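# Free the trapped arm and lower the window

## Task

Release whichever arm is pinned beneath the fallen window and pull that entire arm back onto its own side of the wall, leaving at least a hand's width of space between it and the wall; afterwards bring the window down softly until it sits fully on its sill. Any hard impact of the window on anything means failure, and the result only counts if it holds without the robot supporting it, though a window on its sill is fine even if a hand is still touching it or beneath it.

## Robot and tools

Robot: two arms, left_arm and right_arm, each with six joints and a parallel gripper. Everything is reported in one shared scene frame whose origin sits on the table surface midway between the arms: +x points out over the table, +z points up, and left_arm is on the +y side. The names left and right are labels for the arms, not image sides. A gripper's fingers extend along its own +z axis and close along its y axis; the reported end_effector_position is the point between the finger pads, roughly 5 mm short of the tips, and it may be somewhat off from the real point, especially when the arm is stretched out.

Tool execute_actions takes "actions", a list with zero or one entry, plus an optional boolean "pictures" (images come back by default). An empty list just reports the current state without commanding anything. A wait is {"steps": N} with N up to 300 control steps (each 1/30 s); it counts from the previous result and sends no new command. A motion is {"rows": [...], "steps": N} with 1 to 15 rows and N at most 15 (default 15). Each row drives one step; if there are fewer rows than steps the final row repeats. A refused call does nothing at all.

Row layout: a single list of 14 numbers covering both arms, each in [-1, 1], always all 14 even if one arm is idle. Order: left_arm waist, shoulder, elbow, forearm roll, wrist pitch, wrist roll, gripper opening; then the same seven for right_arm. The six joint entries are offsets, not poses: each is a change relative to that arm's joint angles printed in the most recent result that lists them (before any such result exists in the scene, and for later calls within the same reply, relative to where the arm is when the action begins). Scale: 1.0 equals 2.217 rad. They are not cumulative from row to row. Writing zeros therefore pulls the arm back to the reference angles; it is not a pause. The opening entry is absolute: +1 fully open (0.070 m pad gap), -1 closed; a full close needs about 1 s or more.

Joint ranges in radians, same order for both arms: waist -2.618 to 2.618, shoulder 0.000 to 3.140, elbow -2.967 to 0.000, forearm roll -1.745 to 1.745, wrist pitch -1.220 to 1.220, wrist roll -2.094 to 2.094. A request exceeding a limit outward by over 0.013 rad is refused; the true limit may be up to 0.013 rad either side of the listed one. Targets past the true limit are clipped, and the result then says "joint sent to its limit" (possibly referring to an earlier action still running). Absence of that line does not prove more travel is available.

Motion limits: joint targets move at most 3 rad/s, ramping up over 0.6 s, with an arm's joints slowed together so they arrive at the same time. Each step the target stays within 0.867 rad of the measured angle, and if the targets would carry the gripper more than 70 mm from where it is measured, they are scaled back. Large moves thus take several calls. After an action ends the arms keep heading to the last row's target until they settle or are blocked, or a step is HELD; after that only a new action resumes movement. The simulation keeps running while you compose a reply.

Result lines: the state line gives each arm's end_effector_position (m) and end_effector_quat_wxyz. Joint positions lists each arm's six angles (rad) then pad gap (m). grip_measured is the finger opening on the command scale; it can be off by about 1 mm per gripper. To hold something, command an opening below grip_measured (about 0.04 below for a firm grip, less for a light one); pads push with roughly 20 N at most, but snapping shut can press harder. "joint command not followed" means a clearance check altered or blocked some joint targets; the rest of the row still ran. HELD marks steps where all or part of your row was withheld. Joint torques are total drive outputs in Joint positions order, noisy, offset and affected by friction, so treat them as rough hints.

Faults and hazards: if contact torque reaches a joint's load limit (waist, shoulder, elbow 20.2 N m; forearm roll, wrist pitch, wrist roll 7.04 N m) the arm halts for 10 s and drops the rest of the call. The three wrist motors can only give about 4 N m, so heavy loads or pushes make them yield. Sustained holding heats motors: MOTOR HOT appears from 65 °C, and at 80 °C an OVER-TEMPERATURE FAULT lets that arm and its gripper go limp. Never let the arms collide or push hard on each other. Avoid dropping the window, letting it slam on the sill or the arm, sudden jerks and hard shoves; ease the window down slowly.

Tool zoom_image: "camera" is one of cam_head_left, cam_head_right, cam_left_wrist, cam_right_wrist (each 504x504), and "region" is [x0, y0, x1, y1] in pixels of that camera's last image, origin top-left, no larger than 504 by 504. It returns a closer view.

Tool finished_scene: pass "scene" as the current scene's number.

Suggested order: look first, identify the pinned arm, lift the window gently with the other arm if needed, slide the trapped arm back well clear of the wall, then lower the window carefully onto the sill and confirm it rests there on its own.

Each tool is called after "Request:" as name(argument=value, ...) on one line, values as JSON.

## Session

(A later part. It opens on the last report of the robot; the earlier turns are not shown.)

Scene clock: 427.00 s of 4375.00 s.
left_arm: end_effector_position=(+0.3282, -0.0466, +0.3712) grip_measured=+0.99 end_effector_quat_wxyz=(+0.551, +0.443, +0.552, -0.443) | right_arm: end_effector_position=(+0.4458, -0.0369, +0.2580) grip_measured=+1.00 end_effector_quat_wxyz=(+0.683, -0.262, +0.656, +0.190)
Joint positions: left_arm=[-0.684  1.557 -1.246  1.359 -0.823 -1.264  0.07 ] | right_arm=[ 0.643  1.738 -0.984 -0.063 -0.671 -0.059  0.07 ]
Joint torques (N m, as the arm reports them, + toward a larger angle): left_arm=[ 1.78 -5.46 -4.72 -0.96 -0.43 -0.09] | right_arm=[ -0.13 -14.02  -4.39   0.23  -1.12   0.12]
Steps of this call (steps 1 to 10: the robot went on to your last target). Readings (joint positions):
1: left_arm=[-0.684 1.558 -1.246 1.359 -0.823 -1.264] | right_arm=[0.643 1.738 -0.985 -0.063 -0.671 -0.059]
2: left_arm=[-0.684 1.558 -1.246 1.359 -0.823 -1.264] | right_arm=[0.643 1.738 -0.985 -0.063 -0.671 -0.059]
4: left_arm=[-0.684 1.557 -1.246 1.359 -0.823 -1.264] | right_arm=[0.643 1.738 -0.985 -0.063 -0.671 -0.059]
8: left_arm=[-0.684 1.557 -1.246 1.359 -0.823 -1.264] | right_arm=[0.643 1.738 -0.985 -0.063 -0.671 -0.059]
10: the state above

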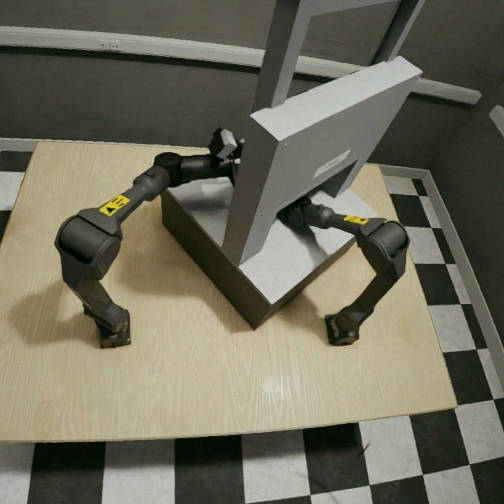

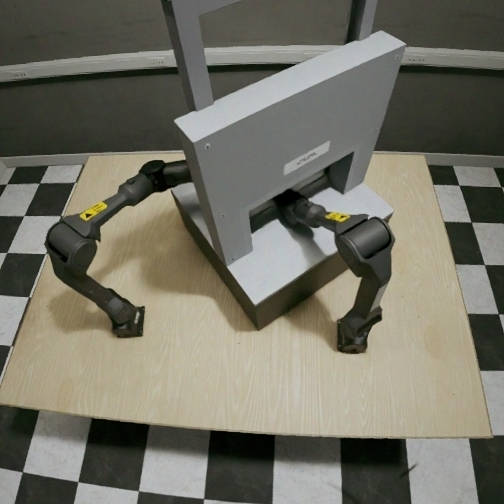

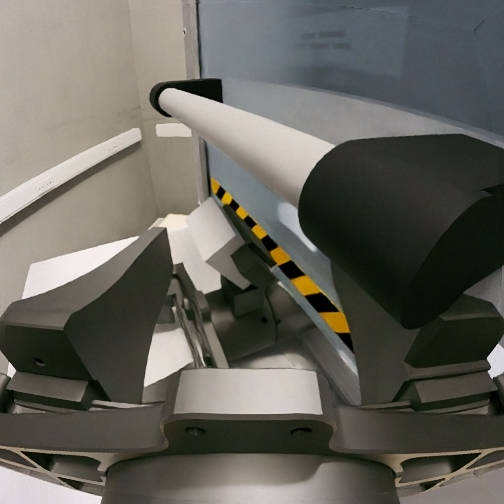

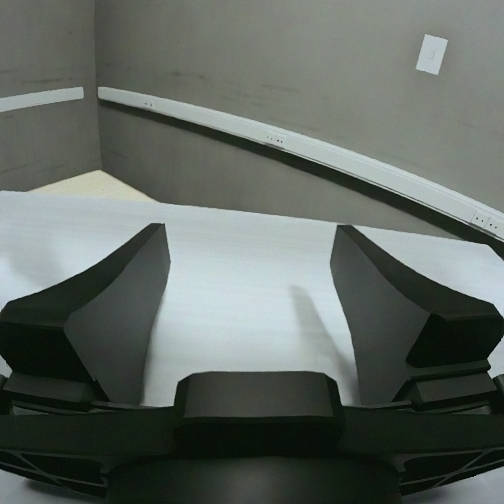

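Request:
execute_actions(actions=[{"rows": [[0, -0.0001, -0.0021, 0.0021, 0.0003, -0.0031, 1.0, 0, 0, 0, 0, 0, 0, 1.0],[0, -0.0003, -0.0043, 0.0043, 0.0006, -0.0062, 1.0, 0, 0, 0, 0, 0, 0, 1.0],[0, -0.0004, -0.0064, 0.0064, 0.0009, -0.0093, 1.0, 0, 0, 0, 0, 0, 0, 1.0],[0, -0.0005, -0.0086, 0.0085, 0.0012, -0.0124, 1.0, 0, 0, 0, 0, 0, 0, 1.0],[0, -0.0007, -0.0107, 0.0106, 0.0016, -0.0155, 1.0, 0, 0, 0, 0, 0, 0, 1.0],[0, -0.0008, -0.0129, 0.0128, 0.0019, -0.0186, 1.0, 0, 0, 0, 0, 0, 0, 1.0],[0, -0.0009, -0.015, 0.0149, 0.0022, -0.0217, 1.0, 0, 0, 0, 0, 0, 0, 1.0],[0, -0.001, -0.0171, 0.017, 0.0025, -0.0249, 1.0, 0, 0, 0, 0, 0, 0, 1.0],[0, -0.0012, -0.0193, 0.0191, 0.0028, -0.028, 1.0, 0, 0, 0, 0, 0, 0, 1.0],[0, -0.0013, -0.0214, 0.0213, 0.0031, -0.0311, 1.0, 0, 0, 0, 0, 0, 0, 1.0],[0, -0.0014, -0.0236, 0.0234, 0.0034, -0.0342, 1.0, 0, 0, 0, 0, 0, 0, 1.0],[0, -0.0016, -0.0257, 0.0255, 0.0037, -0.0373, 1.0, 0, 0, 0, 0, 0, 0, 1.0],[0, -0.0017, -0.0279, 0.0276, 0.004, -0.0404, 1.0, 0, 0, 0, 0, 0, 0, 1.0],[0, -0.0018, -0.03, 0.0298, 0.0043, -0.0435, 1.0, 0, 0, 0, 0, 0, 0, 1.0],[0, -0.002, -0.0322, 0.0319, 0.0047, -0.0466, 1.0, 0, 0, 0, 0, 0, 0, 1.0]], "steps": 15}], pictures=false)

Request:
execute_actions(actions=[{"steps": 20}], pictures=false)

Scene clock: 452.70 s of 4375.00 s.
left_arm: end_effector_position=(+0.3278, -0.0469, +0.3899) grip_measured=+0.99 end_effector_quat_wxyz=(+0.550, +0.444, +0.551, -0.444) | right_arm: end_effector_position=(+0.4458, -0.0369, +0.2579) grip_measured=+1.00 end_effector_quat_wxyz=(+0.682, -0.262, +0.656, +0.189)
Joint positions: left_arm=[-0.683  1.552 -1.314  1.427 -0.815 -1.363  0.07 ] | right_arm=[ 0.643  1.738 -0.984 -0.063 -0.67  -0.059  0.07 ]
Joint torques (N m, as the arm reports them, + toward a larger angle): left_arm=[ 0.64 -6.01 -9.37 -2.74  0.47 -0.76] | right_arm=[ -0.13 -10.78  -4.54   0.23  -0.94   0.11]
Steps of this call (steps 1 to 15: the robot went on to your last target; steps 16 to 90: nothing new was sent; then 22.20 s passed at rest; steps 91 to 105: all 15 steps of this action). Readings (joint positions):
91: left_arm=[-0.683 1.557 -1.246 1.360 -0.823 -1.265] | right_arm=[0.643 1.739 -0.984 -0.063 -0.670 -0.059]
92: left_arm=[-0.683 1.557 -1.249 1.364 -0.823 -1.271] | right_arm=[0.643 1.739 -0.984 -0.063 -0.670 -0.059]
94: left_arm=[-0.683 1.556 -1.259 1.377 -0.822 -1.286] | right_arm=[0.643 1.739 -0.984 -0.063 -0.670 -0.059]
98: left_arm=[-0.683 1.555 -1.280 1.394 -0.820 -1.315] | right_arm=[0.643 1.738 -0.984 -0.063 -0.670 -0.059]
105: the state above

Scene clock: 453.37 s of 4375.00 s.
left_arm: end_effector_position=(+0.3279, -0.0469, +0.3912) grip_measured=+0.99 end_effector_quat_wxyz=(+0.551, +0.443, +0.551, -0.444) | right_arm: end_effector_position=(+0.4458, -0.0369, +0.2580) grip_measured=+1.00 end_effector_quat_wxyz=(+0.683, -0.262, +0.656, +0.190)
Joint positions: left_arm=[-0.683  1.552 -1.317  1.429 -0.813 -1.368  0.07 ] | right_arm=[ 0.643  1.738 -0.984 -0.063 -0.671 -0.059  0.07 ]
Joint torques (N m, as the arm reports them, + toward a larger angle): left_arm=[ 0.19 -4.24 -6.89 -2.52  0.5  -0.35] | right_arm=[ -0.12 -10.81  -4.47   0.23  -0.93   0.11]
Steps of this call (steps 1 to 15: the robot went on to your last target; steps 16 to 20: nothing new was sent). Readings (joint positions):
1: left_arm=[-0.683 1.552 -1.318 1.431 -0.814 -1.368] | right_arm=[0.643 1.738 -0.984 -0.063 -0.671 -0.059]
2: left_arm=[-0.683 1.552 -1.319 1.431 -0.814 -1.369] | right_arm=[0.643 1.738 -0.984 -0.063 -0.671 -0.059]
4: left_arm=[-0.683 1.552 -1.319 1.431 -0.813 -1.369] | right_arm=[0.643 1.738 -0.984 -0.063 -0.671 -0.059]
8: left_arm=[-0.683 1.552 -1.319 1.430 -0.813 -1.369] | right_arm=[0.643 1.738 -0.984 -0.063 -0.671 -0.059]
20: the state above
All arms were judged still, so your last target was given up. Only a new action makes them travel on or press farther. Fingers that are still opening or closing keep moving.

Request:
execute_actions(actions=[{"rows": [[0, 0.0001, -0.0048, 0.0045, 0.0003, -0.0064, 1.0, 0, 0, 0, 0, 0, 0, 1.0],[0, 0.0002, -0.0096, 0.009, 0.0006, -0.0129, 1.0, 0, 0, 0, 0, 0, 0, 1.0],[0, 0.0003, -0.0144, 0.0135, 0.0009, -0.0193, 1.0, 0, 0, 0, 0, 0, 0, 1.0],[0, 0.0004, -0.0192, 0.018, 0.0012, -0.0258, 1.0, 0, 0, 0, 0, 0, 0, 1.0],[0, 0.0005, -0.024, 0.0225, 0.0015, -0.0322, 1.0, 0, 0, 0, 0, 0, 0, 1.0],[0, 0.0006, -0.0288, 0.027, 0.0018, -0.0387, 1.0, 0, 0, 0, 0, 0, 0, 1.0],[0, 0.0007, -0.0336, 0.0315, 0.0021, -0.0451, 1.0, 0, 0, 0, 0, 0, 0, 1.0],[0, 0.0007, -0.0383, 0.0361, 0.0024, -0.0516, 1.0, 0, 0, 0, 0, 0, 0, 1.0],[0, 0.0008, -0.0431, 0.0406, 0.0027, -0.058, 1.0, 0, 0, 0, 0, 0, 0, 1.0],[0, 0.0009, -0.0479, 0.0451, 0.003, -0.0645, 1.0, 0, 0, 0, 0, 0, 0, 1.0],[0, 0.001, -0.0527, 0.0496, 0.0033, -0.0709, 1.0, 0, 0, 0, 0, 0, 0, 1.0],[0, 0.0011, -0.0575, 0.0541, 0.0036, -0.0774, 1.0, 0, 0, 0, 0, 0, 0, 1.0],[0, 0.0012, -0.0623, 0.0586, 0.0039, -0.0838, 1.0, 0, 0, 0, 0, 0, 0, 1.0],[0, 0.0013, -0.0671, 0.0631, 0.0042, -0.0903, 1.0, 0, 0, 0, 0, 0, 0, 1.0],[0, 0.0014, -0.0719, 0.0676, 0.0045, -0.0967, 1.0, 0, 0, 0, 0, 0, 0, 1.0]], "steps": 15}], pictures=false)

Request:
execute_actions(actions=[{"steps": 20}])

Scene clock: 467.20 s of 4375.00 s.
left_arm: end_effector_position=(+0.3276, -0.0471, +0.4273) grip_measured=+0.99 end_effector_quat_wxyz=(+0.551, +0.444, +0.550, -0.444) | right_arm: end_effector_position=(+0.4458, -0.0369, +0.2580) grip_measured=+1.00 end_effector_quat_wxyz=(+0.683, -0.262, +0.656, +0.190)
Joint positions: left_arm=[-0.683  1.554 -1.463  1.566 -0.805 -1.564  0.07 ] | right_arm=[ 0.643  1.738 -0.984 -0.063 -0.671 -0.059  0.07 ]
Joint torques (N m, as the arm reports them, + toward a larger angle): left_arm=[ 1.57 -7.34 -9.11 -2.7   0.18 -0.7 ] | right_arm=[ -0.1  -10.8   -4.5    0.23  -0.93   0.12]
Steps of this call (steps 1 to 100: nothing new was sent; then 10.00 s passed at rest; steps 101 to 115: all 15 steps of this action). Readings (joint positions):
101: left_arm=[-0.683 1.552 -1.318 1.430 -0.813 -1.368] | right_arm=[0.643 1.738 -0.984 -0.063 -0.671 -0.059]
102: left_arm=[-0.683 1.552 -1.321 1.434 -0.813 -1.372] | right_arm=[0.643 1.738 -0.984 -0.063 -0.671 -0.059]
104: left_arm=[-0.683 1.553 -1.343 1.453 -0.812 -1.401] | right_arm=[0.643 1.738 -0.984 -0.063 -0.671 -0.059]
108: left_arm=[-0.683 1.553 -1.390 1.494 -0.809 -1.463] | right_arm=[0.643 1.738 -0.984 -0.063 -0.671 -0.059]
115: the state above

Scene clock: 467.87 s of 4375.00 s.
left_arm: end_effector_position=(+0.3277, -0.0469, +0.4307) grip_measured=+0.99 end_effector_quat_wxyz=(+0.551, +0.444, +0.550, -0.444) | right_arm: end_effector_position=(+0.4458, -0.0369, +0.2580) grip_measured=+1.00 end_effector_quat_wxyz=(+0.683, -0.262, +0.656, +0.190)
Joint positions: left_arm=[-0.683  1.554 -1.477  1.579 -0.803 -1.582  0.07 ] | right_arm=[ 0.643  1.738 -0.984 -0.063 -0.671 -0.059  0.07 ]
Joint torques (N m, as the arm reports them, + toward a larger angle): left_arm=[ 1.41 -6.28 -7.   -2.58  0.33 -0.29] | right_arm=[ -0.1  -10.82  -4.49   0.23  -0.92   0.11]
Steps of this call (steps 1 to 20: the robot went on to your last target). Readings (joint positions):
1: left_arm=[-0.683 1.554 -1.473 1.575 -0.804 -1.576] | right_arm=[0.643 1.738 -0.984 -0.063 -0.671 -0.059]
2: left_arm=[-0.683 1.554 -1.478 1.579 -0.804 -1.583] | right_arm=[0.643 1.738 -0.984 -0.063 -0.671 -0.059]
4: left_arm=[-0.683 1.554 -1.479 1.579 -0.803 -1.585] | right_arm=[0.643 1.738 -0.984 -0.063 -0.671 -0.059]
8: left_arm=[-0.683 1.554 -1.479 1.579 -0.803 -1.584] | right_arm=[0.643 1.738 -0.984 -0.063 -0.671 -0.059]
20: the state above

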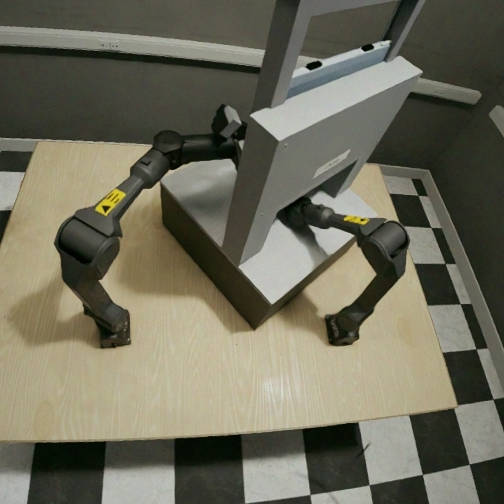

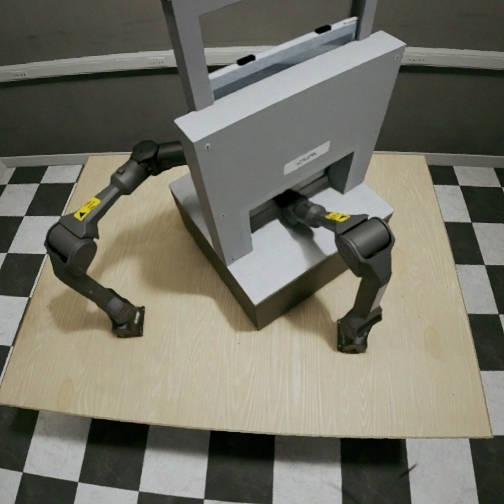

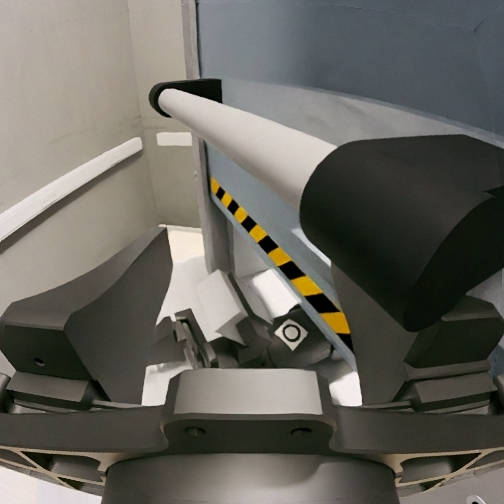

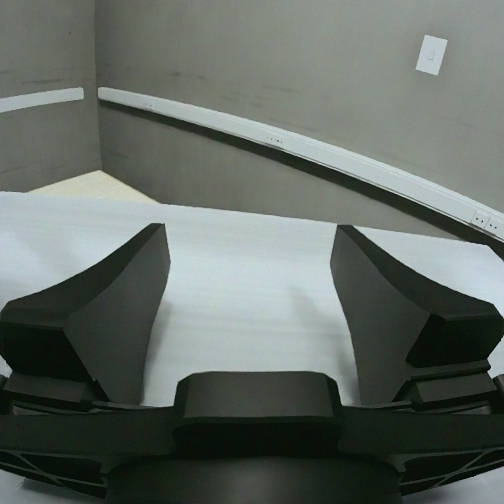

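Request:
execute_actions(actions=[{"rows": [[0, 0.0004, -0.0039, 0.0035, 0, -0.0051, 1.0, 0, 0, 0, 0, 0, 0, 1.0],[0, 0.0007, -0.0079, 0.0071, 0, -0.0101, 1.0, 0, 0, 0, 0, 0, 0, 1.0],[0, 0.0011, -0.0118, 0.0106, -0.0001, -0.0152, 1.0, 0, 0, 0, 0, 0, 0, 1.0],[0, 0.0015, -0.0157, 0.0141, -0.0001, -0.0202, 1.0, 0, 0, 0, 0, 0, 0, 1.0],[0, 0.0019, -0.0197, 0.0177, -0.0002, -0.0253, 1.0, 0, 0, 0, 0, 0, 0, 1.0],[0, 0.0022, -0.0236, 0.0212, -0.0002, -0.0304, 1.0, 0, 0, 0, 0, 0, 0, 1.0],[0, 0.0026, -0.0275, 0.0247, -0.0002, -0.0354, 1.0, 0, 0, 0, 0, 0, 0, 1.0],[0, 0.003, -0.0314, 0.0282, -0.0002, -0.0405, 1.0, 0, 0, 0, 0, 0, 0, 1.0],[0, 0.0033, -0.0354, 0.0318, -0.0003, -0.0455, 1.0, 0, 0, 0, 0, 0, 0, 1.0],[0, 0.0037, -0.0393, 0.0353, -0.0003, -0.0506, 1.0, 0, 0, 0, 0, 0, 0, 1.0]], "steps": 15}], pictures=false)

Request:
execute_actions(actions=[{"rows": [[0, 0, 0, 0, 0, 0, 1.0, 0, -0.1133, 0.1305, 0, -0.0152, 0, 1.0]], "steps": 15}], pictures=false)

Request:
execute_actions(actions=[{"steps": 15}])

Scene clock: 498.10 s of 4375.00 s.
left_arm: end_effector_position=(+0.3279, -0.0468, +0.4502) grip_measured=+0.99 end_effector_quat_wxyz=(+0.551, +0.443, +0.551, -0.443) | right_arm: end_effector_position=(+0.4458, -0.0369, +0.2580) grip_measured=+1.00 end_effector_quat_wxyz=(+0.683, -0.262, +0.656, +0.190)
Joint positions: left_arm=[-0.684  1.563 -1.566  1.658 -0.804 -1.696  0.07 ] | right_arm=[ 0.643  1.738 -0.984 -0.063 -0.671 -0.059  0.07 ]
Joint torques (N m, as the arm reports them, + toward a larger angle): left_arm=[ 2.22 -6.29 -7.16 -2.86  0.86 -0.41] | right_arm=[ -0.12 -10.78  -4.48   0.23  -0.92   0.12]
Steps of this call (steps 1 to 15: the robot went on to your last target; steps 16 to 90: nothing new was sent; then 26.73 s passed at rest; steps 91 to 105: all 15 steps of this action). Readings (joint positions):
91: left_arm=[-0.684 1.555 -1.477 1.580 -0.803 -1.583] | right_arm=[0.643 1.738 -0.984 -0.063 -0.671 -0.059]
92: left_arm=[-0.684 1.555 -1.480 1.584 -0.803 -1.587] | right_arm=[0.643 1.738 -0.984 -0.063 -0.671 -0.059]
94: left_arm=[-0.684 1.558 -1.498 1.605 -0.804 -1.612] | right_arm=[0.643 1.738 -0.984 -0.063 -0.671 -0.059]
98: left_arm=[-0.684 1.561 -1.537 1.634 -0.804 -1.660] | right_arm=[0.643 1.738 -0.984 -0.063 -0.671 -0.059]
105: the state above

Scene clock: 498.60 s of 4375.00 s.
left_arm: end_effector_position=(+0.3278, -0.0469, +0.4503) grip_measured=+0.99 end_effector_quat_wxyz=(+0.551, +0.443, +0.551, -0.443) | right_arm: end_effector_position=(+0.3831, -0.0804, +0.2624) grip_measured=+1.00 end_effector_quat_wxyz=(+0.681, -0.262, +0.656, +0.190)
Joint positions: left_arm=[-0.684  1.563 -1.566  1.658 -0.804 -1.697  0.07 ] | right_arm=[ 0.643  1.484 -0.694 -0.063 -0.705 -0.059  0.07 ]
Joint torques (N m, as the arm reports them, + toward a larger angle): left_arm=[ 2.38 -6.51 -7.25 -2.69  0.85 -0.5 ] | right_arm=[-0.12 -5.94 -3.91  0.23 -0.87  0.12]
Steps of this call (steps 1 to 15: all 15 steps of this action). Readings (joint positions):
1: left_arm=[-0.684 1.563 -1.566 1.658 -0.804 -1.696] | right_arm=[0.643 1.737 -0.984 -0.063 -0.671 -0.059]
2: left_arm=[-0.684 1.563 -1.566 1.658 -0.804 -1.697] | right_arm=[0.643 1.732 -0.980 -0.063 -0.671 -0.059]
4: left_arm=[-0.684 1.563 -1.566 1.658 -0.804 -1.697] | right_arm=[0.643 1.706 -0.950 -0.063 -0.675 -0.059]
8: left_arm=[-0.684 1.563 -1.566 1.658 -0.804 -1.697] | right_arm=[0.643 1.594 -0.820 -0.063 -0.690 -0.059]
15: the state above

Scene clock: 499.10 s of 4375.00 s.
left_arm: end_effector_position=(+0.3278, -0.0469, +0.4502) grip_measured=+0.99 end_effector_quat_wxyz=(+0.551, +0.443, +0.551, -0.443) | right_arm: end_effector_position=(+0.3836, -0.0801, +0.2617) grip_measured=+1.00 end_effector_quat_wxyz=(+0.681, -0.262, +0.657, +0.190)
Joint positions: left_arm=[-0.684  1.563 -1.566  1.658 -0.804 -1.697  0.07 ] | right_arm=[ 0.643  1.487 -0.695 -0.063 -0.705 -0.059  0.07 ]
Joint torques (N m, as the arm reports them, + toward a larger angle): left_arm=[ 2.69 -6.85 -6.99 -2.68  0.85 -0.45] | right_arm=[-0.11 -6.33 -4.69  0.23 -0.76  0.11]
Steps of this call (steps 1 to 15: the robot went on to your last target). Readings (joint positions):
1: left_arm=[-0.684 1.563 -1.566 1.658 -0.804 -1.697] | right_arm=[0.643 1.485 -0.694 -0.063 -0.705 -0.059]
2: left_arm=[-0.684 1.563 -1.566 1.658 -0.804 -1.697] | right_arm=[0.643 1.485 -0.694 -0.063 -0.705 -0.059]
4: left_arm=[-0.684 1.563 -1.566 1.658 -0.804 -1.697] | right_arm=[0.643 1.486 -0.694 -0.063 -0.705 -0.059]
8: left_arm=[-0.684 1.563 -1.566 1.658 -0.804 -1.697] | right_arm=[0.643 1.487 -0.694 -0.063 -0.705 -0.059]
15: the state above
All arms were judged still, so your last target was given up. Only a new action makes them travel on or press farther. Fingers that are still opening or closing keep moving.

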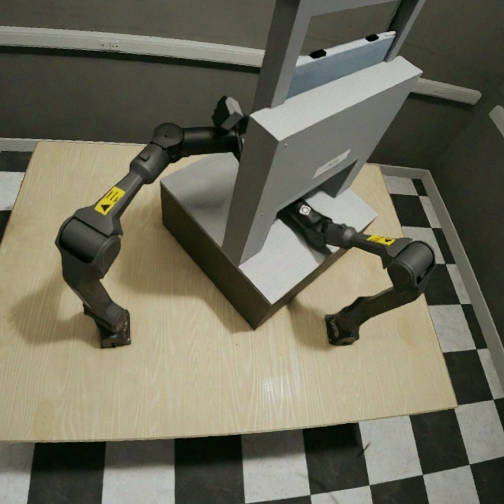

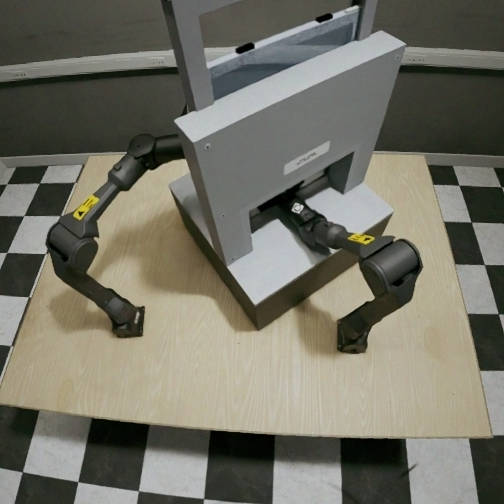

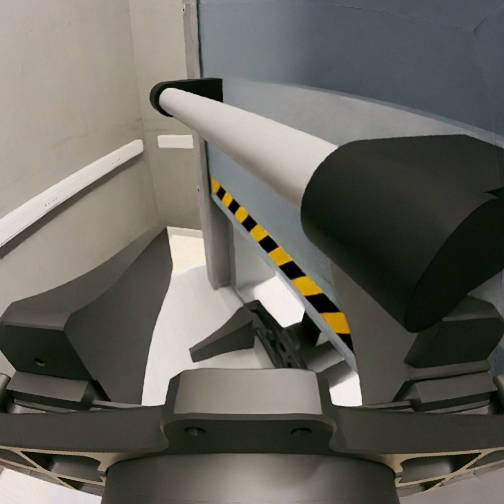

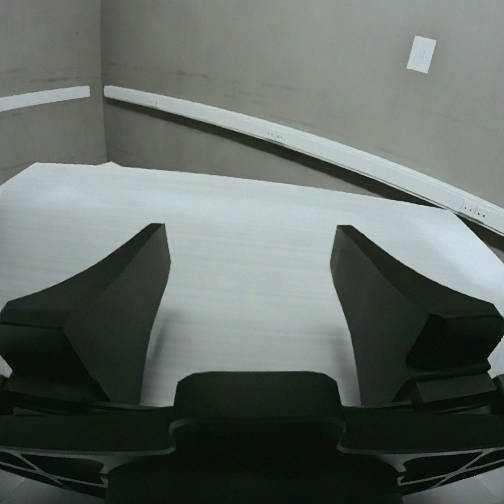

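Request:
execute_actions(actions=[{"rows": [[0, 0, 0, 0, 0, 0, 1.0, 0, -0.1181, 0.1052, 0, 0.013, 0, 1.0]], "steps": 15}], pictures=false)

Request:
execute_actions(actions=[{"rows": [[0, 0, 0, 0, 0, 0, 1.0, 0, -0.1541, 0.0802, 0, 0.0739, 0, 1.0]], "steps": 15}], pictures=false)

Request:
execute_actions(actions=[{"steps": 10}], pictures=false)

Request:
execute_actions(actions=[{"rows": [[0, 0, 0, 0, 0, 0, 1.0, 0, -0.1747, 0.0359, 0, 0.1388, 0, 1.0]], "steps": 15}], pictures=false)

Request:
execute_actions(actions=[{"steps": 15}])

Scene clock: 508.90 s of 4375.00 s.
left_arm: end_effector_position=(+0.3279, -0.0468, +0.4502) grip_measured=+0.99 end_effector_quat_wxyz=(+0.551, +0.443, +0.551, -0.443) | right_arm: end_effector_position=(+0.3260, -0.1209, +0.2618) grip_measured=+1.00 end_effector_quat_wxyz=(+0.681, -0.262, +0.657, +0.189)
Joint positions: left_arm=[-0.684  1.563 -1.566  1.658 -0.804 -1.696  0.07 ] | right_arm=[ 0.643  1.223 -0.46  -0.063 -0.676 -0.059  0.07 ]
Joint torques (N m, as the arm reports them, + toward a larger angle): left_arm=[ 2.67 -6.71 -7.4  -2.64  0.78 -0.44] | right_arm=[-0.11 -3.63 -3.92  0.22 -0.62  0.11]
Steps of this call (steps 1 to 90: nothing new was sent; then 6.30 s passed at rest; steps 91 to 105: all 15 steps of this action). Readings (joint positions):
91: left_arm=[-0.684 1.563 -1.566 1.658 -0.804 -1.696] | right_arm=[0.643 1.486 -0.695 -0.063 -0.704 -0.059]
92: left_arm=[-0.684 1.563 -1.566 1.658 -0.804 -1.696] | right_arm=[0.643 1.481 -0.691 -0.063 -0.703 -0.059]
94: left_arm=[-0.684 1.563 -1.566 1.658 -0.804 -1.696] | right_arm=[0.643 1.451 -0.665 -0.063 -0.700 -0.059]
98: left_arm=[-0.684 1.563 -1.566 1.658 -0.804 -1.696] | right_arm=[0.643 1.324 -0.550 -0.063 -0.687 -0.059]
105: the state above

Scene clock: 509.40 s of 4375.00 s.
left_arm: end_effector_position=(+0.3279, -0.0468, +0.4502) grip_measured=+0.99 end_effector_quat_wxyz=(+0.551, +0.443, +0.551, -0.443) | right_arm: end_effector_position=(+0.2698, -0.1626, +0.2620) grip_measured=+1.00 end_effector_quat_wxyz=(+0.683, -0.261, +0.657, +0.185)
Joint positions: left_arm=[-0.684  1.563 -1.566  1.658 -0.804 -1.696  0.07 ] | right_arm=[ 0.643  0.881 -0.283 -0.063 -0.512 -0.059  0.07 ]
Joint torques (N m, as the arm reports them, + toward a larger angle): left_arm=[ 2.76 -6.76 -7.32 -2.64  0.78 -0.42] | right_arm=[-0.1   0.4  -3.33  0.22 -0.79  0.11]
Steps of this call (steps 1 to 15: all 15 steps of this action). Readings (joint positions):
1: left_arm=[-0.684 1.563 -1.566 1.658 -0.804 -1.696] | right_arm=[0.643 1.223 -0.460 -0.063 -0.675 -0.059]
2: left_arm=[-0.684 1.563 -1.566 1.658 -0.804 -1.696] | right_arm=[0.643 1.218 -0.458 -0.063 -0.672 -0.059]
4: left_arm=[-0.684 1.563 -1.566 1.658 -0.804 -1.696] | right_arm=[0.643 1.189 -0.444 -0.063 -0.658 -0.059]
8: left_arm=[-0.684 1.563 -1.566 1.658 -0.804 -1.696] | right_arm=[0.643 1.059 -0.375 -0.063 -0.596 -0.059]
15: the state above

Scene clock: 509.73 s of 4375.00 s.
left_arm: end_effector_position=(+0.3279, -0.0468, +0.4502) grip_measured=+0.99 end_effector_quat_wxyz=(+0.551, +0.443, +0.551, -0.443) | right_arm: end_effector_position=(+0.2698, -0.1626, +0.2611) grip_measured=+1.00 end_effector_quat_wxyz=(+0.682, -0.261, +0.658, +0.184)
Joint positions: left_arm=[-0.684  1.563 -1.566  1.658 -0.804 -1.696  0.07 ] | right_arm=[ 0.643  0.881 -0.281 -0.063 -0.511 -0.059  0.07 ]
Joint torques (N m, as the arm reports them, + toward a larger angle): left_arm=[ 2.71 -6.76 -7.3  -2.63  0.78 -0.43] | right_arm=[-0.11 -0.51 -4.35  0.21 -0.93  0.11]
Steps of this call (steps 1 to 10: the robot went on to your last target). Readings (joint positions):
1: left_arm=[-0.684 1.563 -1.566 1.658 -0.804 -1.696] | right_arm=[0.643 0.878 -0.281 -0.063 -0.511 -0.059]
2: left_arm=[-0.684 1.563 -1.566 1.658 -0.804 -1.696] | right_arm=[0.643 0.879 -0.281 -0.063 -0.511 -0.059]
4: left_arm=[-0.684 1.563 -1.566 1.658 -0.804 -1.696] | right_arm=[0.643 0.880 -0.281 -0.063 -0.511 -0.059]
8: left_arm=[-0.684 1.563 -1.566 1.658 -0.804 -1.696] | right_arm=[0.643 0.881 -0.281 -0.063 -0.511 -0.059]
10: the state above

Scene clock: 510.23 s of 4375.00 s.
left_arm: end_effector_position=(+0.3279, -0.0468, +0.4502) grip_measured=+0.99 end_effector_quat_wxyz=(+0.551, +0.443, +0.551, -0.443) | right_arm: end_effector_position=(+0.2240, -0.1995, +0.2616) grip_measured=+1.00 end_effector_quat_wxyz=(+0.685, -0.258, +0.658, +0.176)
Joint positions: left_arm=[-0.684  1.563 -1.566  1.658 -0.804 -1.696  0.07 ] | right_arm=[ 0.643  0.501 -0.204 -0.063 -0.211 -0.059  0.07 ]
Joint torques (N m, as the arm reports them, + toward a larger angle): left_arm=[ 2.74 -6.79 -7.31 -2.64  0.78 -0.42] | right_arm=[-0.12  2.72 -3.33  0.19 -0.94  0.11]
Steps of this call (steps 1 to 15: all 15 steps of this action). Readings (joint positions):
1: left_arm=[-0.684 1.563 -1.566 1.658 -0.804 -1.696] | right_arm=[0.643 0.881 -0.281 -0.063 -0.511 -0.059]
2: left_arm=[-0.684 1.563 -1.566 1.658 -0.804 -1.696] | right_arm=[0.643 0.875 -0.281 -0.063 -0.507 -0.059]
4: left_arm=[-0.684 1.563 -1.566 1.658 -0.804 -1.696] | right_arm=[0.643 0.845 -0.277 -0.063 -0.483 -0.059]
8: left_arm=[-0.684 1.563 -1.566 1.658 -0.804 -1.696] | right_arm=[0.643 0.715 -0.249 -0.063 -0.379 -0.059]
15: the state above

Scene clock: 510.73 s of 4375.00 s.
left_arm: end_effector_position=(+0.3279, -0.0468, +0.4502) grip_measured=+0.99 end_effector_quat_wxyz=(+0.551, +0.443, +0.551, -0.443) | right_arm: end_effector_position=(+0.2232, -0.2002, +0.2608) grip_measured=+1.00 end_effector_quat_wxyz=(+0.684, -0.258, +0.659, +0.176)
Joint positions: left_arm=[-0.684  1.563 -1.566  1.658 -0.804 -1.696  0.07 ] | right_arm=[ 0.643  0.494 -0.202 -0.063 -0.204 -0.059  0.07 ]
Joint torques (N m, as the arm reports them, + toward a larger angle): left_arm=[ 2.73 -6.78 -7.33 -2.63  0.78 -0.43] | right_arm=[-0.12  2.14 -3.82  0.19 -0.93  0.11]
Steps of this call (steps 1 to 15: the robot went on to your last target). Readings (joint positions):
1: left_arm=[-0.684 1.563 -1.566 1.658 -0.804 -1.696] | right_arm=[0.643 0.493 -0.202 -0.063 -0.205 -0.059]
2: left_arm=[-0.684 1.563 -1.566 1.658 -0.804 -1.696] | right_arm=[0.643 0.491 -0.202 -0.063 -0.203 -0.059]
4: left_arm=[-0.684 1.563 -1.566 1.658 -0.804 -1.696] | right_arm=[0.643 0.493 -0.202 -0.063 -0.203 -0.059]
8: left_arm=[-0.684 1.563 -1.566 1.658 -0.804 -1.696] | right_arm=[0.643 0.494 -0.202 -0.063 -0.203 -0.059]
15: the state above
All arms were judged still, so your last target was given up. Only a new action makes them travel on or press farther. Fingers that are still opening or closing keep moving.

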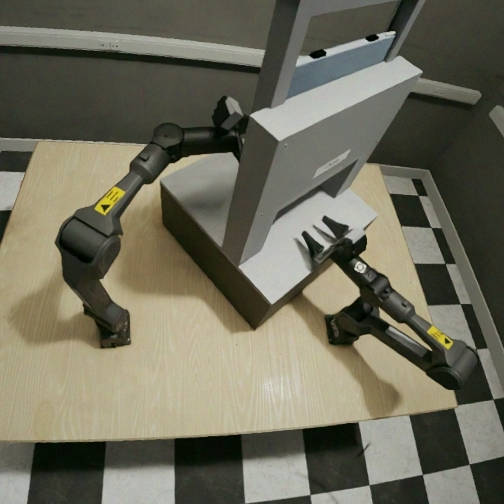

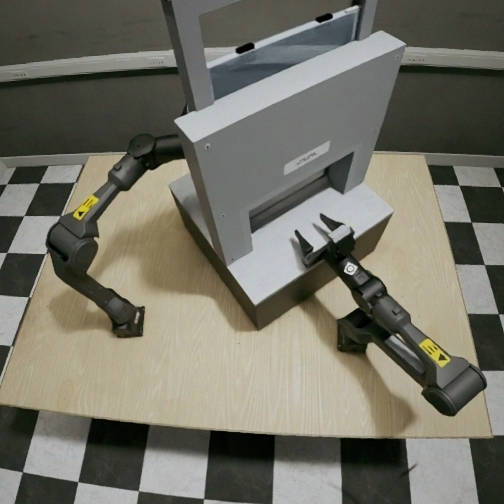

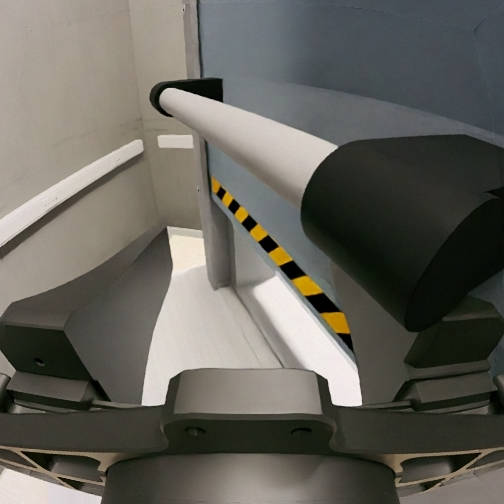

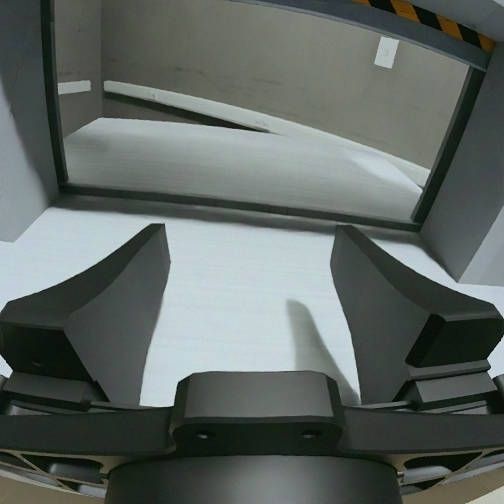

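Request:
execute_actions(actions=[{"rows": [[0, 0, 0, 0, 0, 0, 1.0, -0.65, 0, 0, 0, 0, 0, 1.0]], "steps": 15}], pictures=false)

Request:
execute_actions(actions=[{"steps": 30}], pictures=false)

Request:
execute_actions(actions=[{"rows": [[0, -0.0004, 0.0053, -0.0047, 0.0001, 0.0068, 1.0, 0, 0, 0, 0, 0, 0, 1.0],[0, -0.0009, 0.0107, -0.0095, 0.0001, 0.0135, 1.0, 0, 0, 0, 0, 0, 0, 1.0],[0, -0.0013, 0.016, -0.0142, 0.0002, 0.0203, 1.0, 0, 0, 0, 0, 0, 0, 1.0],[0, -0.0018, 0.0213, -0.0189, 0.0002, 0.0271, 1.0, 0, 0, 0, 0, 0, 0, 1.0],[0, -0.0022, 0.0267, -0.0237, 0.0003, 0.0339, 1.0, 0, 0, 0, 0, 0, 0, 1.0],[0, -0.0026, 0.032, -0.0284, 0.0003, 0.0406, 1.0, 0, 0, 0, 0, 0, 0, 1.0],[0, -0.0031, 0.0373, -0.0331, 0.0004, 0.0474, 1.0, 0, 0, 0, 0, 0, 0, 1.0],[0, -0.0035, 0.0427, -0.0379, 0.0004, 0.0542, 1.0, 0, 0, 0, 0, 0, 0, 1.0],[0, -0.004, 0.048, -0.0426, 0.0005, 0.061, 1.0, 0, 0, 0, 0, 0, 0, 1.0],[0, -0.0044, 0.0533, -0.0473, 0.0005, 0.0677, 1.0, 0, 0, 0, 0, 0, 0, 1.0],[0, -0.0048, 0.0587, -0.0521, 0.0006, 0.0745, 1.0, 0, 0, 0, 0, 0, 0, 1.0],[0, -0.0053, 0.064, -0.0568, 0.0006, 0.0813, 1.0, 0, 0, 0, 0, 0, 0, 1.0],[0, -0.0057, 0.0693, -0.0615, 0.0007, 0.0881, 1.0, 0, 0, 0, 0, 0, 0, 1.0],[0, -0.0062, 0.0747, -0.0663, 0.0007, 0.0948, 1.0, 0, 0, 0, 0, 0, 0, 1.0],[0, -0.0066, 0.08, -0.071, 0.0008, 0.1016, 1.0, 0, 0, 0, 0, 0, 0, 1.0]], "steps": 15}], pictures=false)

Request:
execute_actions(actions=[{"steps": 15}])

Scene clock: 544.17 s of 4375.00 s.
left_arm: end_effector_position=(+0.3279, -0.0468, +0.4502) grip_measured=+0.99 end_effector_quat_wxyz=(+0.551, +0.443, +0.551, -0.443) | right_arm: end_effector_position=(+0.2673, -0.3165, +0.2610) grip_measured=+1.00 end_effector_quat_wxyz=(+0.707, -0.079, +0.703, -0.006)
Joint positions: left_arm=[-0.684  1.563 -1.566  1.658 -0.804 -1.696  0.07 ] | right_arm=[ 0.121  0.494 -0.202 -0.063 -0.204 -0.059  0.07 ]
Joint torques (N m, as the arm reports them, + toward a larger angle): left_arm=[ 2.75 -6.75 -7.33 -2.64  0.78 -0.43] | right_arm=[-0.54  2.15 -5.01  0.18 -0.92  0.11]
Steps of this call (steps 1 to 90: nothing new was sent; then 29.93 s passed at rest; steps 91 to 105: all 15 steps of this action). Readings (joint positions):
91: left_arm=[-0.684 1.563 -1.566 1.658 -0.804 -1.696] | right_arm=[0.642 0.494 -0.202 -0.063 -0.204 -0.059]
92: left_arm=[-0.684 1.563 -1.566 1.658 -0.804 -1.696] | right_arm=[0.636 0.494 -0.202 -0.063 -0.204 -0.059]
94: left_arm=[-0.684 1.563 -1.566 1.658 -0.804 -1.696] | right_arm=[0.606 0.494 -0.202 -0.063 -0.204 -0.059]
98: left_arm=[-0.684 1.563 -1.566 1.658 -0.804 -1.696] | right_arm=[0.476 0.494 -0.202 -0.063 -0.204 -0.059]
105: the state above

Scene clock: 545.17 s of 4375.00 s.
left_arm: end_effector_position=(+0.3279, -0.0468, +0.4502) grip_measured=+0.99 end_effector_quat_wxyz=(+0.551, +0.443, +0.551, -0.443) | right_arm: end_effector_position=(+0.1923, -0.5172, +0.2610) grip_measured=+1.00 end_effector_quat_wxyz=(+0.630, +0.241, +0.665, -0.319)
Joint positions: left_arm=[-0.684  1.563 -1.566  1.658 -0.804 -1.696  0.07 ] | right_arm=[-0.798  0.494 -0.202 -0.063 -0.204 -0.059  0.07 ]
Joint torques (N m, as the arm reports them, + toward a larger angle): left_arm=[ 2.75 -6.75 -7.33 -2.63  0.78 -0.42] | right_arm=[ 1.29  2.13 -4.39  0.19 -0.88  0.11]
Steps of this call (steps 1 to 30: the robot went on to your last target). Readings (joint positions):
1: left_arm=[-0.684 1.563 -1.566 1.658 -0.804 -1.696] | right_arm=[0.070 0.494 -0.202 -0.063 -0.204 -0.059]
2: left_arm=[-0.684 1.563 -1.566 1.658 -0.804 -1.696] | right_arm=[0.019 0.494 -0.202 -0.063 -0.204 -0.059]
4: left_arm=[-0.684 1.563 -1.566 1.658 -0.804 -1.696] | right_arm=[-0.082 0.494 -0.202 -0.063 -0.204 -0.059]
8: left_arm=[-0.684 1.563 -1.566 1.658 -0.804 -1.696] | right_arm=[-0.286 0.494 -0.202 -0.063 -0.204 -0.059]
30: the state above

Scene clock: 545.67 s of 4375.00 s.
left_arm: end_effector_position=(+0.3283, -0.0468, +0.4131) grip_measured=+0.99 end_effector_quat_wxyz=(+0.551, +0.443, +0.552, -0.443) | right_arm: end_effector_position=(+0.1923, -0.5172, +0.2610) grip_measured=+1.00 end_effector_quat_wxyz=(+0.630, +0.241, +0.665, -0.319)
Joint positions: left_arm=[-0.684  1.55  -1.404  1.515 -0.801 -1.492  0.07 ] | right_arm=[-0.798  0.494 -0.202 -0.063 -0.204 -0.059  0.07 ]
Joint torques (N m, as the arm reports them, + toward a larger angle): left_arm=[ 2.36 -7.14 -7.07 -2.77  0.45 -0.3 ] | right_arm=[ 1.02  2.11 -4.51  0.19 -0.88  0.11]
Steps of this call (steps 1 to 15: all 15 steps of this action). Readings (joint positions):
1: left_arm=[-0.684 1.563 -1.566 1.657 -0.804 -1.696] | right_arm=[-0.798 0.494 -0.202 -0.063 -0.204 -0.059]
2: left_arm=[-0.684 1.562 -1.562 1.652 -0.803 -1.690] | right_arm=[-0.798 0.494 -0.202 -0.063 -0.204 -0.059]
4: left_arm=[-0.684 1.560 -1.539 1.631 -0.803 -1.661] | right_arm=[-0.798 0.494 -0.202 -0.063 -0.204 -0.059]
8: left_arm=[-0.684 1.556 -1.487 1.589 -0.803 -1.597] | right_arm=[-0.798 0.494 -0.202 -0.063 -0.204 -0.059]
15: the state above

Scene clock: 546.17 s of 4375.00 s.
left_arm: end_effector_position=(+0.3283, -0.0467, +0.4093) grip_measured=+0.99 end_effector_quat_wxyz=(+0.551, +0.443, +0.552, -0.443) | right_arm: end_effector_position=(+0.1923, -0.5172, +0.2610) grip_measured=+1.00 end_effector_quat_wxyz=(+0.630, +0.241, +0.665, -0.319)
Joint positions: left_arm=[-0.684  1.549 -1.388  1.501 -0.801 -1.471  0.07 ] | right_arm=[-0.798  0.494 -0.202 -0.063 -0.204 -0.059  0.07 ]
Joint torques (N m, as the arm reports them, + toward a larger angle): left_arm=[ 2.25 -8.36 -8.86 -3.17  0.04 -0.69] | right_arm=[ 0.99  2.1  -4.52  0.2  -0.89  0.11]
Steps of this call (steps 1 to 15: the robot went on to your last target). Readings (joint positions):
1: left_arm=[-0.684 1.550 -1.394 1.506 -0.801 -1.478] | right_arm=[-0.798 0.494 -0.202 -0.063 -0.204 -0.059]
2: left_arm=[-0.684 1.550 -1.387 1.502 -0.801 -1.470] | right_arm=[-0.798 0.494 -0.202 -0.063 -0.204 -0.059]
4: left_arm=[-0.684 1.550 -1.385 1.501 -0.801 -1.469] | right_arm=[-0.798 0.494 -0.202 -0.063 -0.204 -0.059]
8: left_arm=[-0.684 1.550 -1.387 1.501 -0.801 -1.470] | right_arm=[-0.798 0.494 -0.202 -0.063 -0.204 -0.059]
15: the state above

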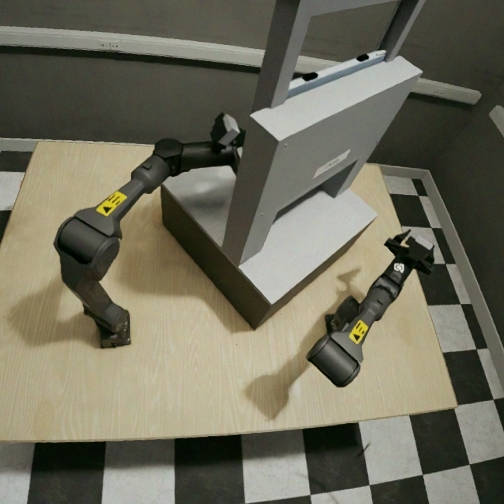

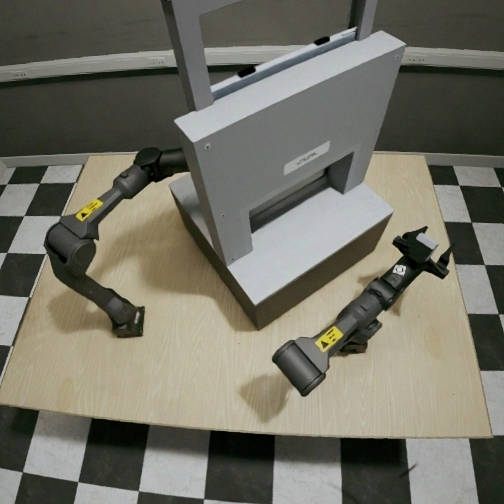

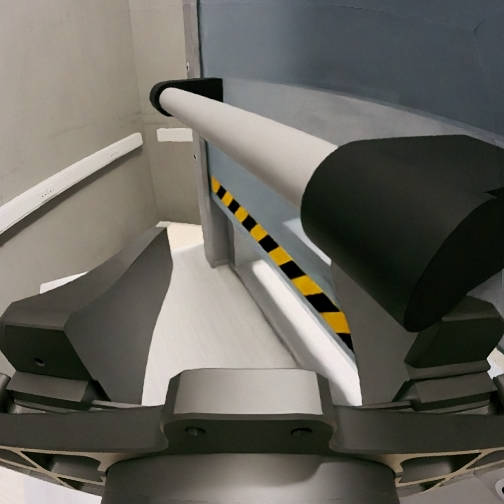

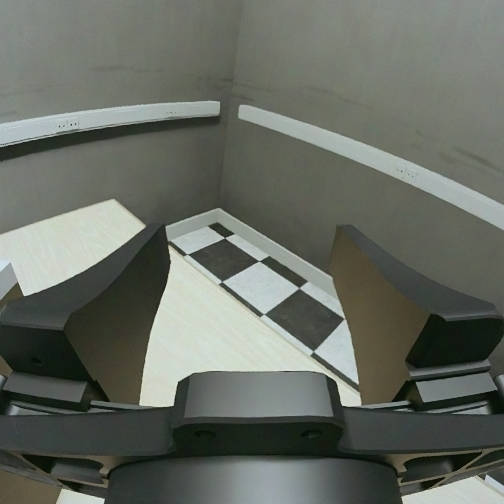

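Request:
execute_actions(actions=[{"rows": [[0, 0.0002, 0.0043, -0.0043, -0.0007, 0.0062, 1.0, 0, 0, 0, 0, 0, 0, 1.0],[0, 0.0005, 0.0085, -0.0085, -0.0013, 0.0124, 1.0, 0, 0, 0, 0, 0, 0, 1.0],[0, 0.0007, 0.0128, -0.0128, -0.002, 0.0186, 1.0, 0, 0, 0, 0, 0, 0, 1.0],[0, 0.0009, 0.017, -0.017, -0.0027, 0.0248, 1.0, 0, 0, 0, 0, 0, 0, 1.0],[0, 0.0011, 0.0213, -0.0213, -0.0034, 0.031, 1.0, 0, 0, 0, 0, 0, 0, 1.0],[0, 0.0014, 0.0255, -0.0256, -0.004, 0.0372, 1.0, 0, 0, 0, 0, 0, 0, 1.0],[0, 0.0016, 0.0298, -0.0298, -0.0047, 0.0434, 1.0, 0, 0, 0, 0, 0, 0, 1.0],[0, 0.0018, 0.034, -0.0341, -0.0054, 0.0495, 1.0, 0, 0, 0, 0, 0, 0, 1.0],[0, 0.002, 0.0383, -0.0383, -0.0061, 0.0557, 1.0, 0, 0, 0, 0, 0, 0, 1.0],[0, 0.0023, 0.0425, -0.0426, -0.0067, 0.0619, 1.0, 0, 0, 0, 0, 0, 0, 1.0],[0, 0.0025, 0.0468, -0.0469, -0.0074, 0.0681, 1.0, 0, 0, 0, 0, 0, 0, 1.0],[0, 0.0027, 0.051, -0.0511, -0.0081, 0.0743, 1.0, 0, 0, 0, 0, 0, 0, 1.0],[0, 0.0029, 0.0553, -0.0554, -0.0088, 0.0805, 1.0, 0, 0, 0, 0, 0, 0, 1.0],[0, 0.0032, 0.0595, -0.0596, -0.0094, 0.0867, 1.0, 0, 0, 0, 0, 0, 0, 1.0],[0, 0.0034, 0.0638, -0.0639, -0.0101, 0.0929, 1.0, 0, 0, 0, 0, 0, 0, 1.0]], "steps": 15}], pictures=false)

Request:
execute_actions(actions=[{"steps": 15}], pictures=false)

Scene clock: 556.70 s of 4375.00 s.
left_arm: end_effector_position=(+0.3279, -0.0465, +0.3755) grip_measured=+0.99 end_effector_quat_wxyz=(+0.551, +0.443, +0.551, -0.443) | right_arm: end_effector_position=(+0.1923, -0.5172, +0.2610) grip_measured=+1.00 end_effector_quat_wxyz=(+0.630, +0.241, +0.665, -0.319)
Joint positions: left_arm=[-0.683  1.555 -1.259  1.372 -0.822 -1.282  0.07 ] | right_arm=[-0.798  0.494 -0.202 -0.063 -0.204 -0.059  0.07 ]
Joint torques (N m, as the arm reports them, + toward a larger angle): left_arm=[ 0.71 -5.89 -7.46 -2.64 -0.44 -0.31] | right_arm=[ 0.91  2.12 -4.53  0.19 -0.88  0.11]
Steps of this call (steps 1 to 15: the robot went on to your last target; steps 16 to 90: nothing new was sent; then 7.03 s passed at rest; steps 91 to 105: all 15 steps of this action). Readings (joint positions):
91: left_arm=[-0.684 1.548 -1.389 1.500 -0.802 -1.471] | right_arm=[-0.798 0.494 -0.202 -0.063 -0.204 -0.059]
92: left_arm=[-0.684 1.548 -1.386 1.496 -0.802 -1.466] | right_arm=[-0.798 0.494 -0.202 -0.063 -0.204 -0.059]
94: left_arm=[-0.684 1.547 -1.369 1.474 -0.806 -1.438] | right_arm=[-0.798 0.494 -0.202 -0.063 -0.204 -0.059]
98: left_arm=[-0.683 1.550 -1.325 1.437 -0.812 -1.379] | right_arm=[-0.798 0.494 -0.202 -0.063 -0.204 -0.059]
105: the state above

Scene clock: 557.20 s of 4375.00 s.
left_arm: end_effector_position=(+0.3279, -0.0466, +0.3716) grip_measured=+0.99 end_effector_quat_wxyz=(+0.551, +0.443, +0.551, -0.443) | right_arm: end_effector_position=(+0.1923, -0.5172, +0.2610) grip_measured=+1.00 end_effector_quat_wxyz=(+0.630, +0.241, +0.665, -0.319)
Joint positions: left_arm=[-0.684  1.557 -1.246  1.36  -0.824 -1.265  0.07 ] | right_arm=[-0.798  0.494 -0.202 -0.063 -0.204 -0.059  0.07 ]
Joint torques (N m, as the arm reports them, + toward a larger angle): left_arm=[ 0.21 -6.44 -9.09 -2.82 -0.16 -0.73] | right_arm=[ 0.85  2.1  -4.55  0.19 -0.89  0.12]
Steps of this call (steps 1 to 15: the robot went on to your last target). Readings (joint positions):
1: left_arm=[-0.683 1.556 -1.250 1.363 -0.823 -1.270] | right_arm=[-0.798 0.494 -0.202 -0.063 -0.204 -0.059]
2: left_arm=[-0.683 1.557 -1.245 1.360 -0.824 -1.263] | right_arm=[-0.798 0.494 -0.202 -0.063 -0.204 -0.059]
4: left_arm=[-0.683 1.557 -1.244 1.360 -0.824 -1.262] | right_arm=[-0.798 0.494 -0.202 -0.063 -0.204 -0.059]
8: left_arm=[-0.683 1.557 -1.245 1.360 -0.824 -1.263] | right_arm=[-0.798 0.494 -0.202 -0.063 -0.204 -0.059]
15: the state above

Request:
execute_actions(actions=[{"rows": [[0, 0.0006, 0.0031, -0.0033, -0.001, 0.0051, 1.0, 0, 0, 0, 0, 0, 0, 1.0],[0, 0.0013, 0.0062, -0.0066, -0.002, 0.0102, 1.0, 0, 0, 0, 0, 0, 0, 1.0],[0, 0.0019, 0.0094, -0.0099, -0.003, 0.0153, 1.0, 0, 0, 0, 0, 0, 0, 1.0],[0, 0.0026, 0.0125, -0.0133, -0.0039, 0.0204, 1.0, 0, 0, 0, 0, 0, 0, 1.0],[0, 0.0032, 0.0156, -0.0166, -0.0049, 0.0255, 1.0, 0, 0, 0, 0, 0, 0, 1.0],[0, 0.0039, 0.0187, -0.0199, -0.0059, 0.0306, 1.0, 0, 0, 0, 0, 0, 0, 1.0],[0, 0.0045, 0.0218, -0.0232, -0.0069, 0.0357, 1.0, 0, 0, 0, 0, 0, 0, 1.0],[0, 0.0052, 0.025, -0.0265, -0.0079, 0.0408, 1.0, 0, 0, 0, 0, 0, 0, 1.0],[0, 0.0058, 0.0281, -0.0298, -0.0089, 0.0459, 1.0, 0, 0, 0, 0, 0, 0, 1.0],[0, 0.0065, 0.0312, -0.0331, -0.0099, 0.051, 1.0, 0, 0, 0, 0, 0, 0, 1.0],[0, 0.0071, 0.0343, -0.0364, -0.0109, 0.0561, 1.0, 0, 0, 0, 0, 0, 0, 1.0],[0, 0.0078, 0.0374, -0.0398, -0.0118, 0.0612, 1.0, 0, 0, 0, 0, 0, 0, 1.0],[0, 0.0084, 0.0406, -0.0431, -0.0128, 0.0663, 1.0, 0, 0, 0, 0, 0, 0, 1.0],[0, 0.0091, 0.0437, -0.0464, -0.0138, 0.0714, 1.0, 0, 0, 0, 0, 0, 0, 1.0],[0, 0.0097, 0.0468, -0.0497, -0.0148, 0.0765, 1.0, 0, 0, 0, 0, 0, 0, 1.0]], "steps": 15}], pictures=false)

Request:
execute_actions(actions=[{"steps": 15}])

Scene clock: 566.90 s of 4375.00 s.
left_arm: end_effector_position=(+0.3282, -0.0467, +0.3422) grip_measured=+0.99 end_effector_quat_wxyz=(+0.552, +0.444, +0.550, -0.441) | right_arm: end_effector_position=(+0.1923, -0.5172, +0.2610) grip_measured=+1.00 end_effector_quat_wxyz=(+0.630, +0.241, +0.665, -0.319)
Joint positions: left_arm=[-0.684  1.577 -1.15   1.257 -0.853 -1.107  0.069] | right_arm=[-0.798  0.494 -0.202 -0.063 -0.204 -0.059  0.07 ]
Joint torques (N m, as the arm reports them, + toward a larger angle): left_arm=[ 0.72 -6.13 -6.88 -2.46 -0.96 -0.22] | right_arm=[ 0.87  2.08 -4.49  0.2  -0.89  0.11]
Steps of this call (steps 1 to 15: the robot went on to your last target; steps 16 to 90: nothing new was sent; then 6.20 s passed at rest; steps 91 to 105: all 15 steps of this action). Readings (joint positions):
91: left_arm=[-0.684 1.557 -1.247 1.359 -0.823 -1.265] | right_arm=[-0.798 0.494 -0.202 -0.063 -0.204 -0.059]
92: left_arm=[-0.684 1.557 -1.245 1.355 -0.824 -1.260] | right_arm=[-0.798 0.494 -0.202 -0.063 -0.204 -0.059]
94: left_arm=[-0.684 1.559 -1.232 1.335 -0.828 -1.236] | right_arm=[-0.798 0.494 -0.202 -0.063 -0.204 -0.059]
98: left_arm=[-0.684 1.566 -1.199 1.308 -0.838 -1.187] | right_arm=[-0.798 0.494 -0.202 -0.063 -0.204 -0.059]
105: the state above

Scene clock: 567.40 s of 4375.00 s.
left_arm: end_effector_position=(+0.3282, -0.0467, +0.3393) grip_measured=+0.99 end_effector_quat_wxyz=(+0.552, +0.445, +0.550, -0.441) | right_arm: end_effector_position=(+0.1923, -0.5172, +0.2610) grip_measured=+1.00 end_effector_quat_wxyz=(+0.630, +0.241, +0.665, -0.319)
Joint positions: left_arm=[-0.684  1.58  -1.142  1.25  -0.856 -1.095  0.069] | right_arm=[-0.798  0.494 -0.202 -0.063 -0.204 -0.059  0.07 ]
Joint torques (N m, as the arm reports them, + toward a larger angle): left_arm=[ 0.76 -7.78 -8.94 -2.51 -1.22 -0.63] | right_arm=[ 0.88  2.08 -4.5   0.2  -0.89  0.11]
Steps of this call (steps 1 to 15: the robot went on to your last target). Readings (joint positions):
1: left_arm=[-0.684 1.579 -1.144 1.251 -0.855 -1.097] | right_arm=[-0.798 0.494 -0.202 -0.063 -0.204 -0.059]
2: left_arm=[-0.684 1.580 -1.141 1.249 -0.856 -1.093] | right_arm=[-0.798 0.494 -0.202 -0.063 -0.204 -0.059]
4: left_arm=[-0.684 1.580 -1.141 1.250 -0.856 -1.093] | right_arm=[-0.798 0.494 -0.202 -0.063 -0.204 -0.059]
8: left_arm=[-0.684 1.580 -1.141 1.250 -0.856 -1.093] | right_arm=[-0.798 0.494 -0.202 -0.063 -0.204 -0.059]
15: the state above

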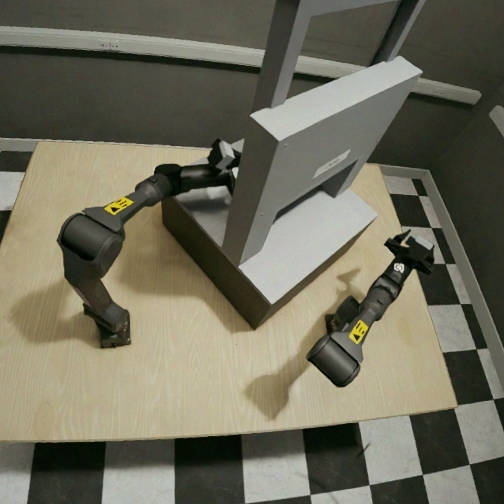

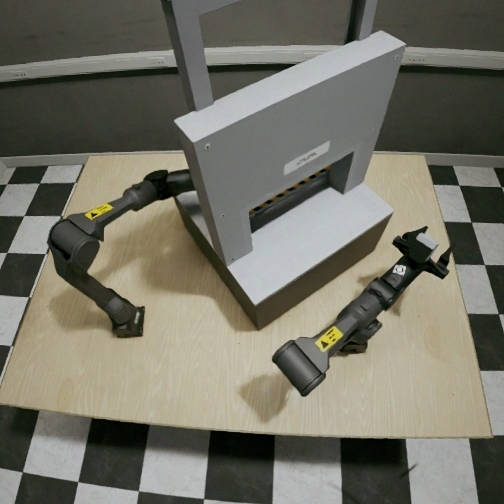

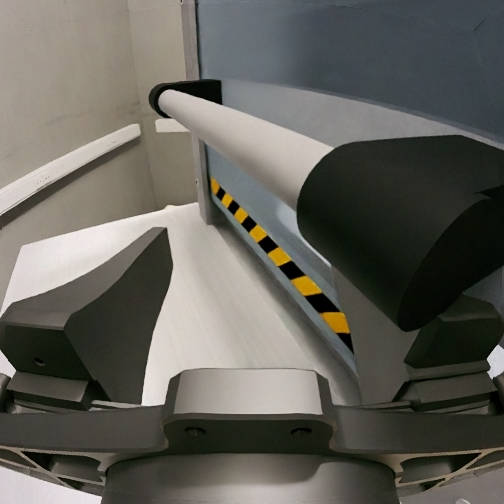

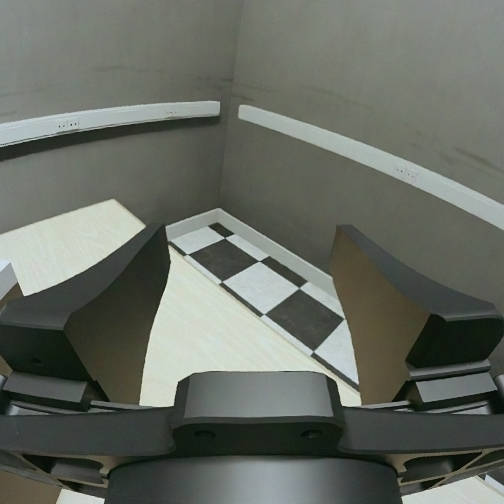

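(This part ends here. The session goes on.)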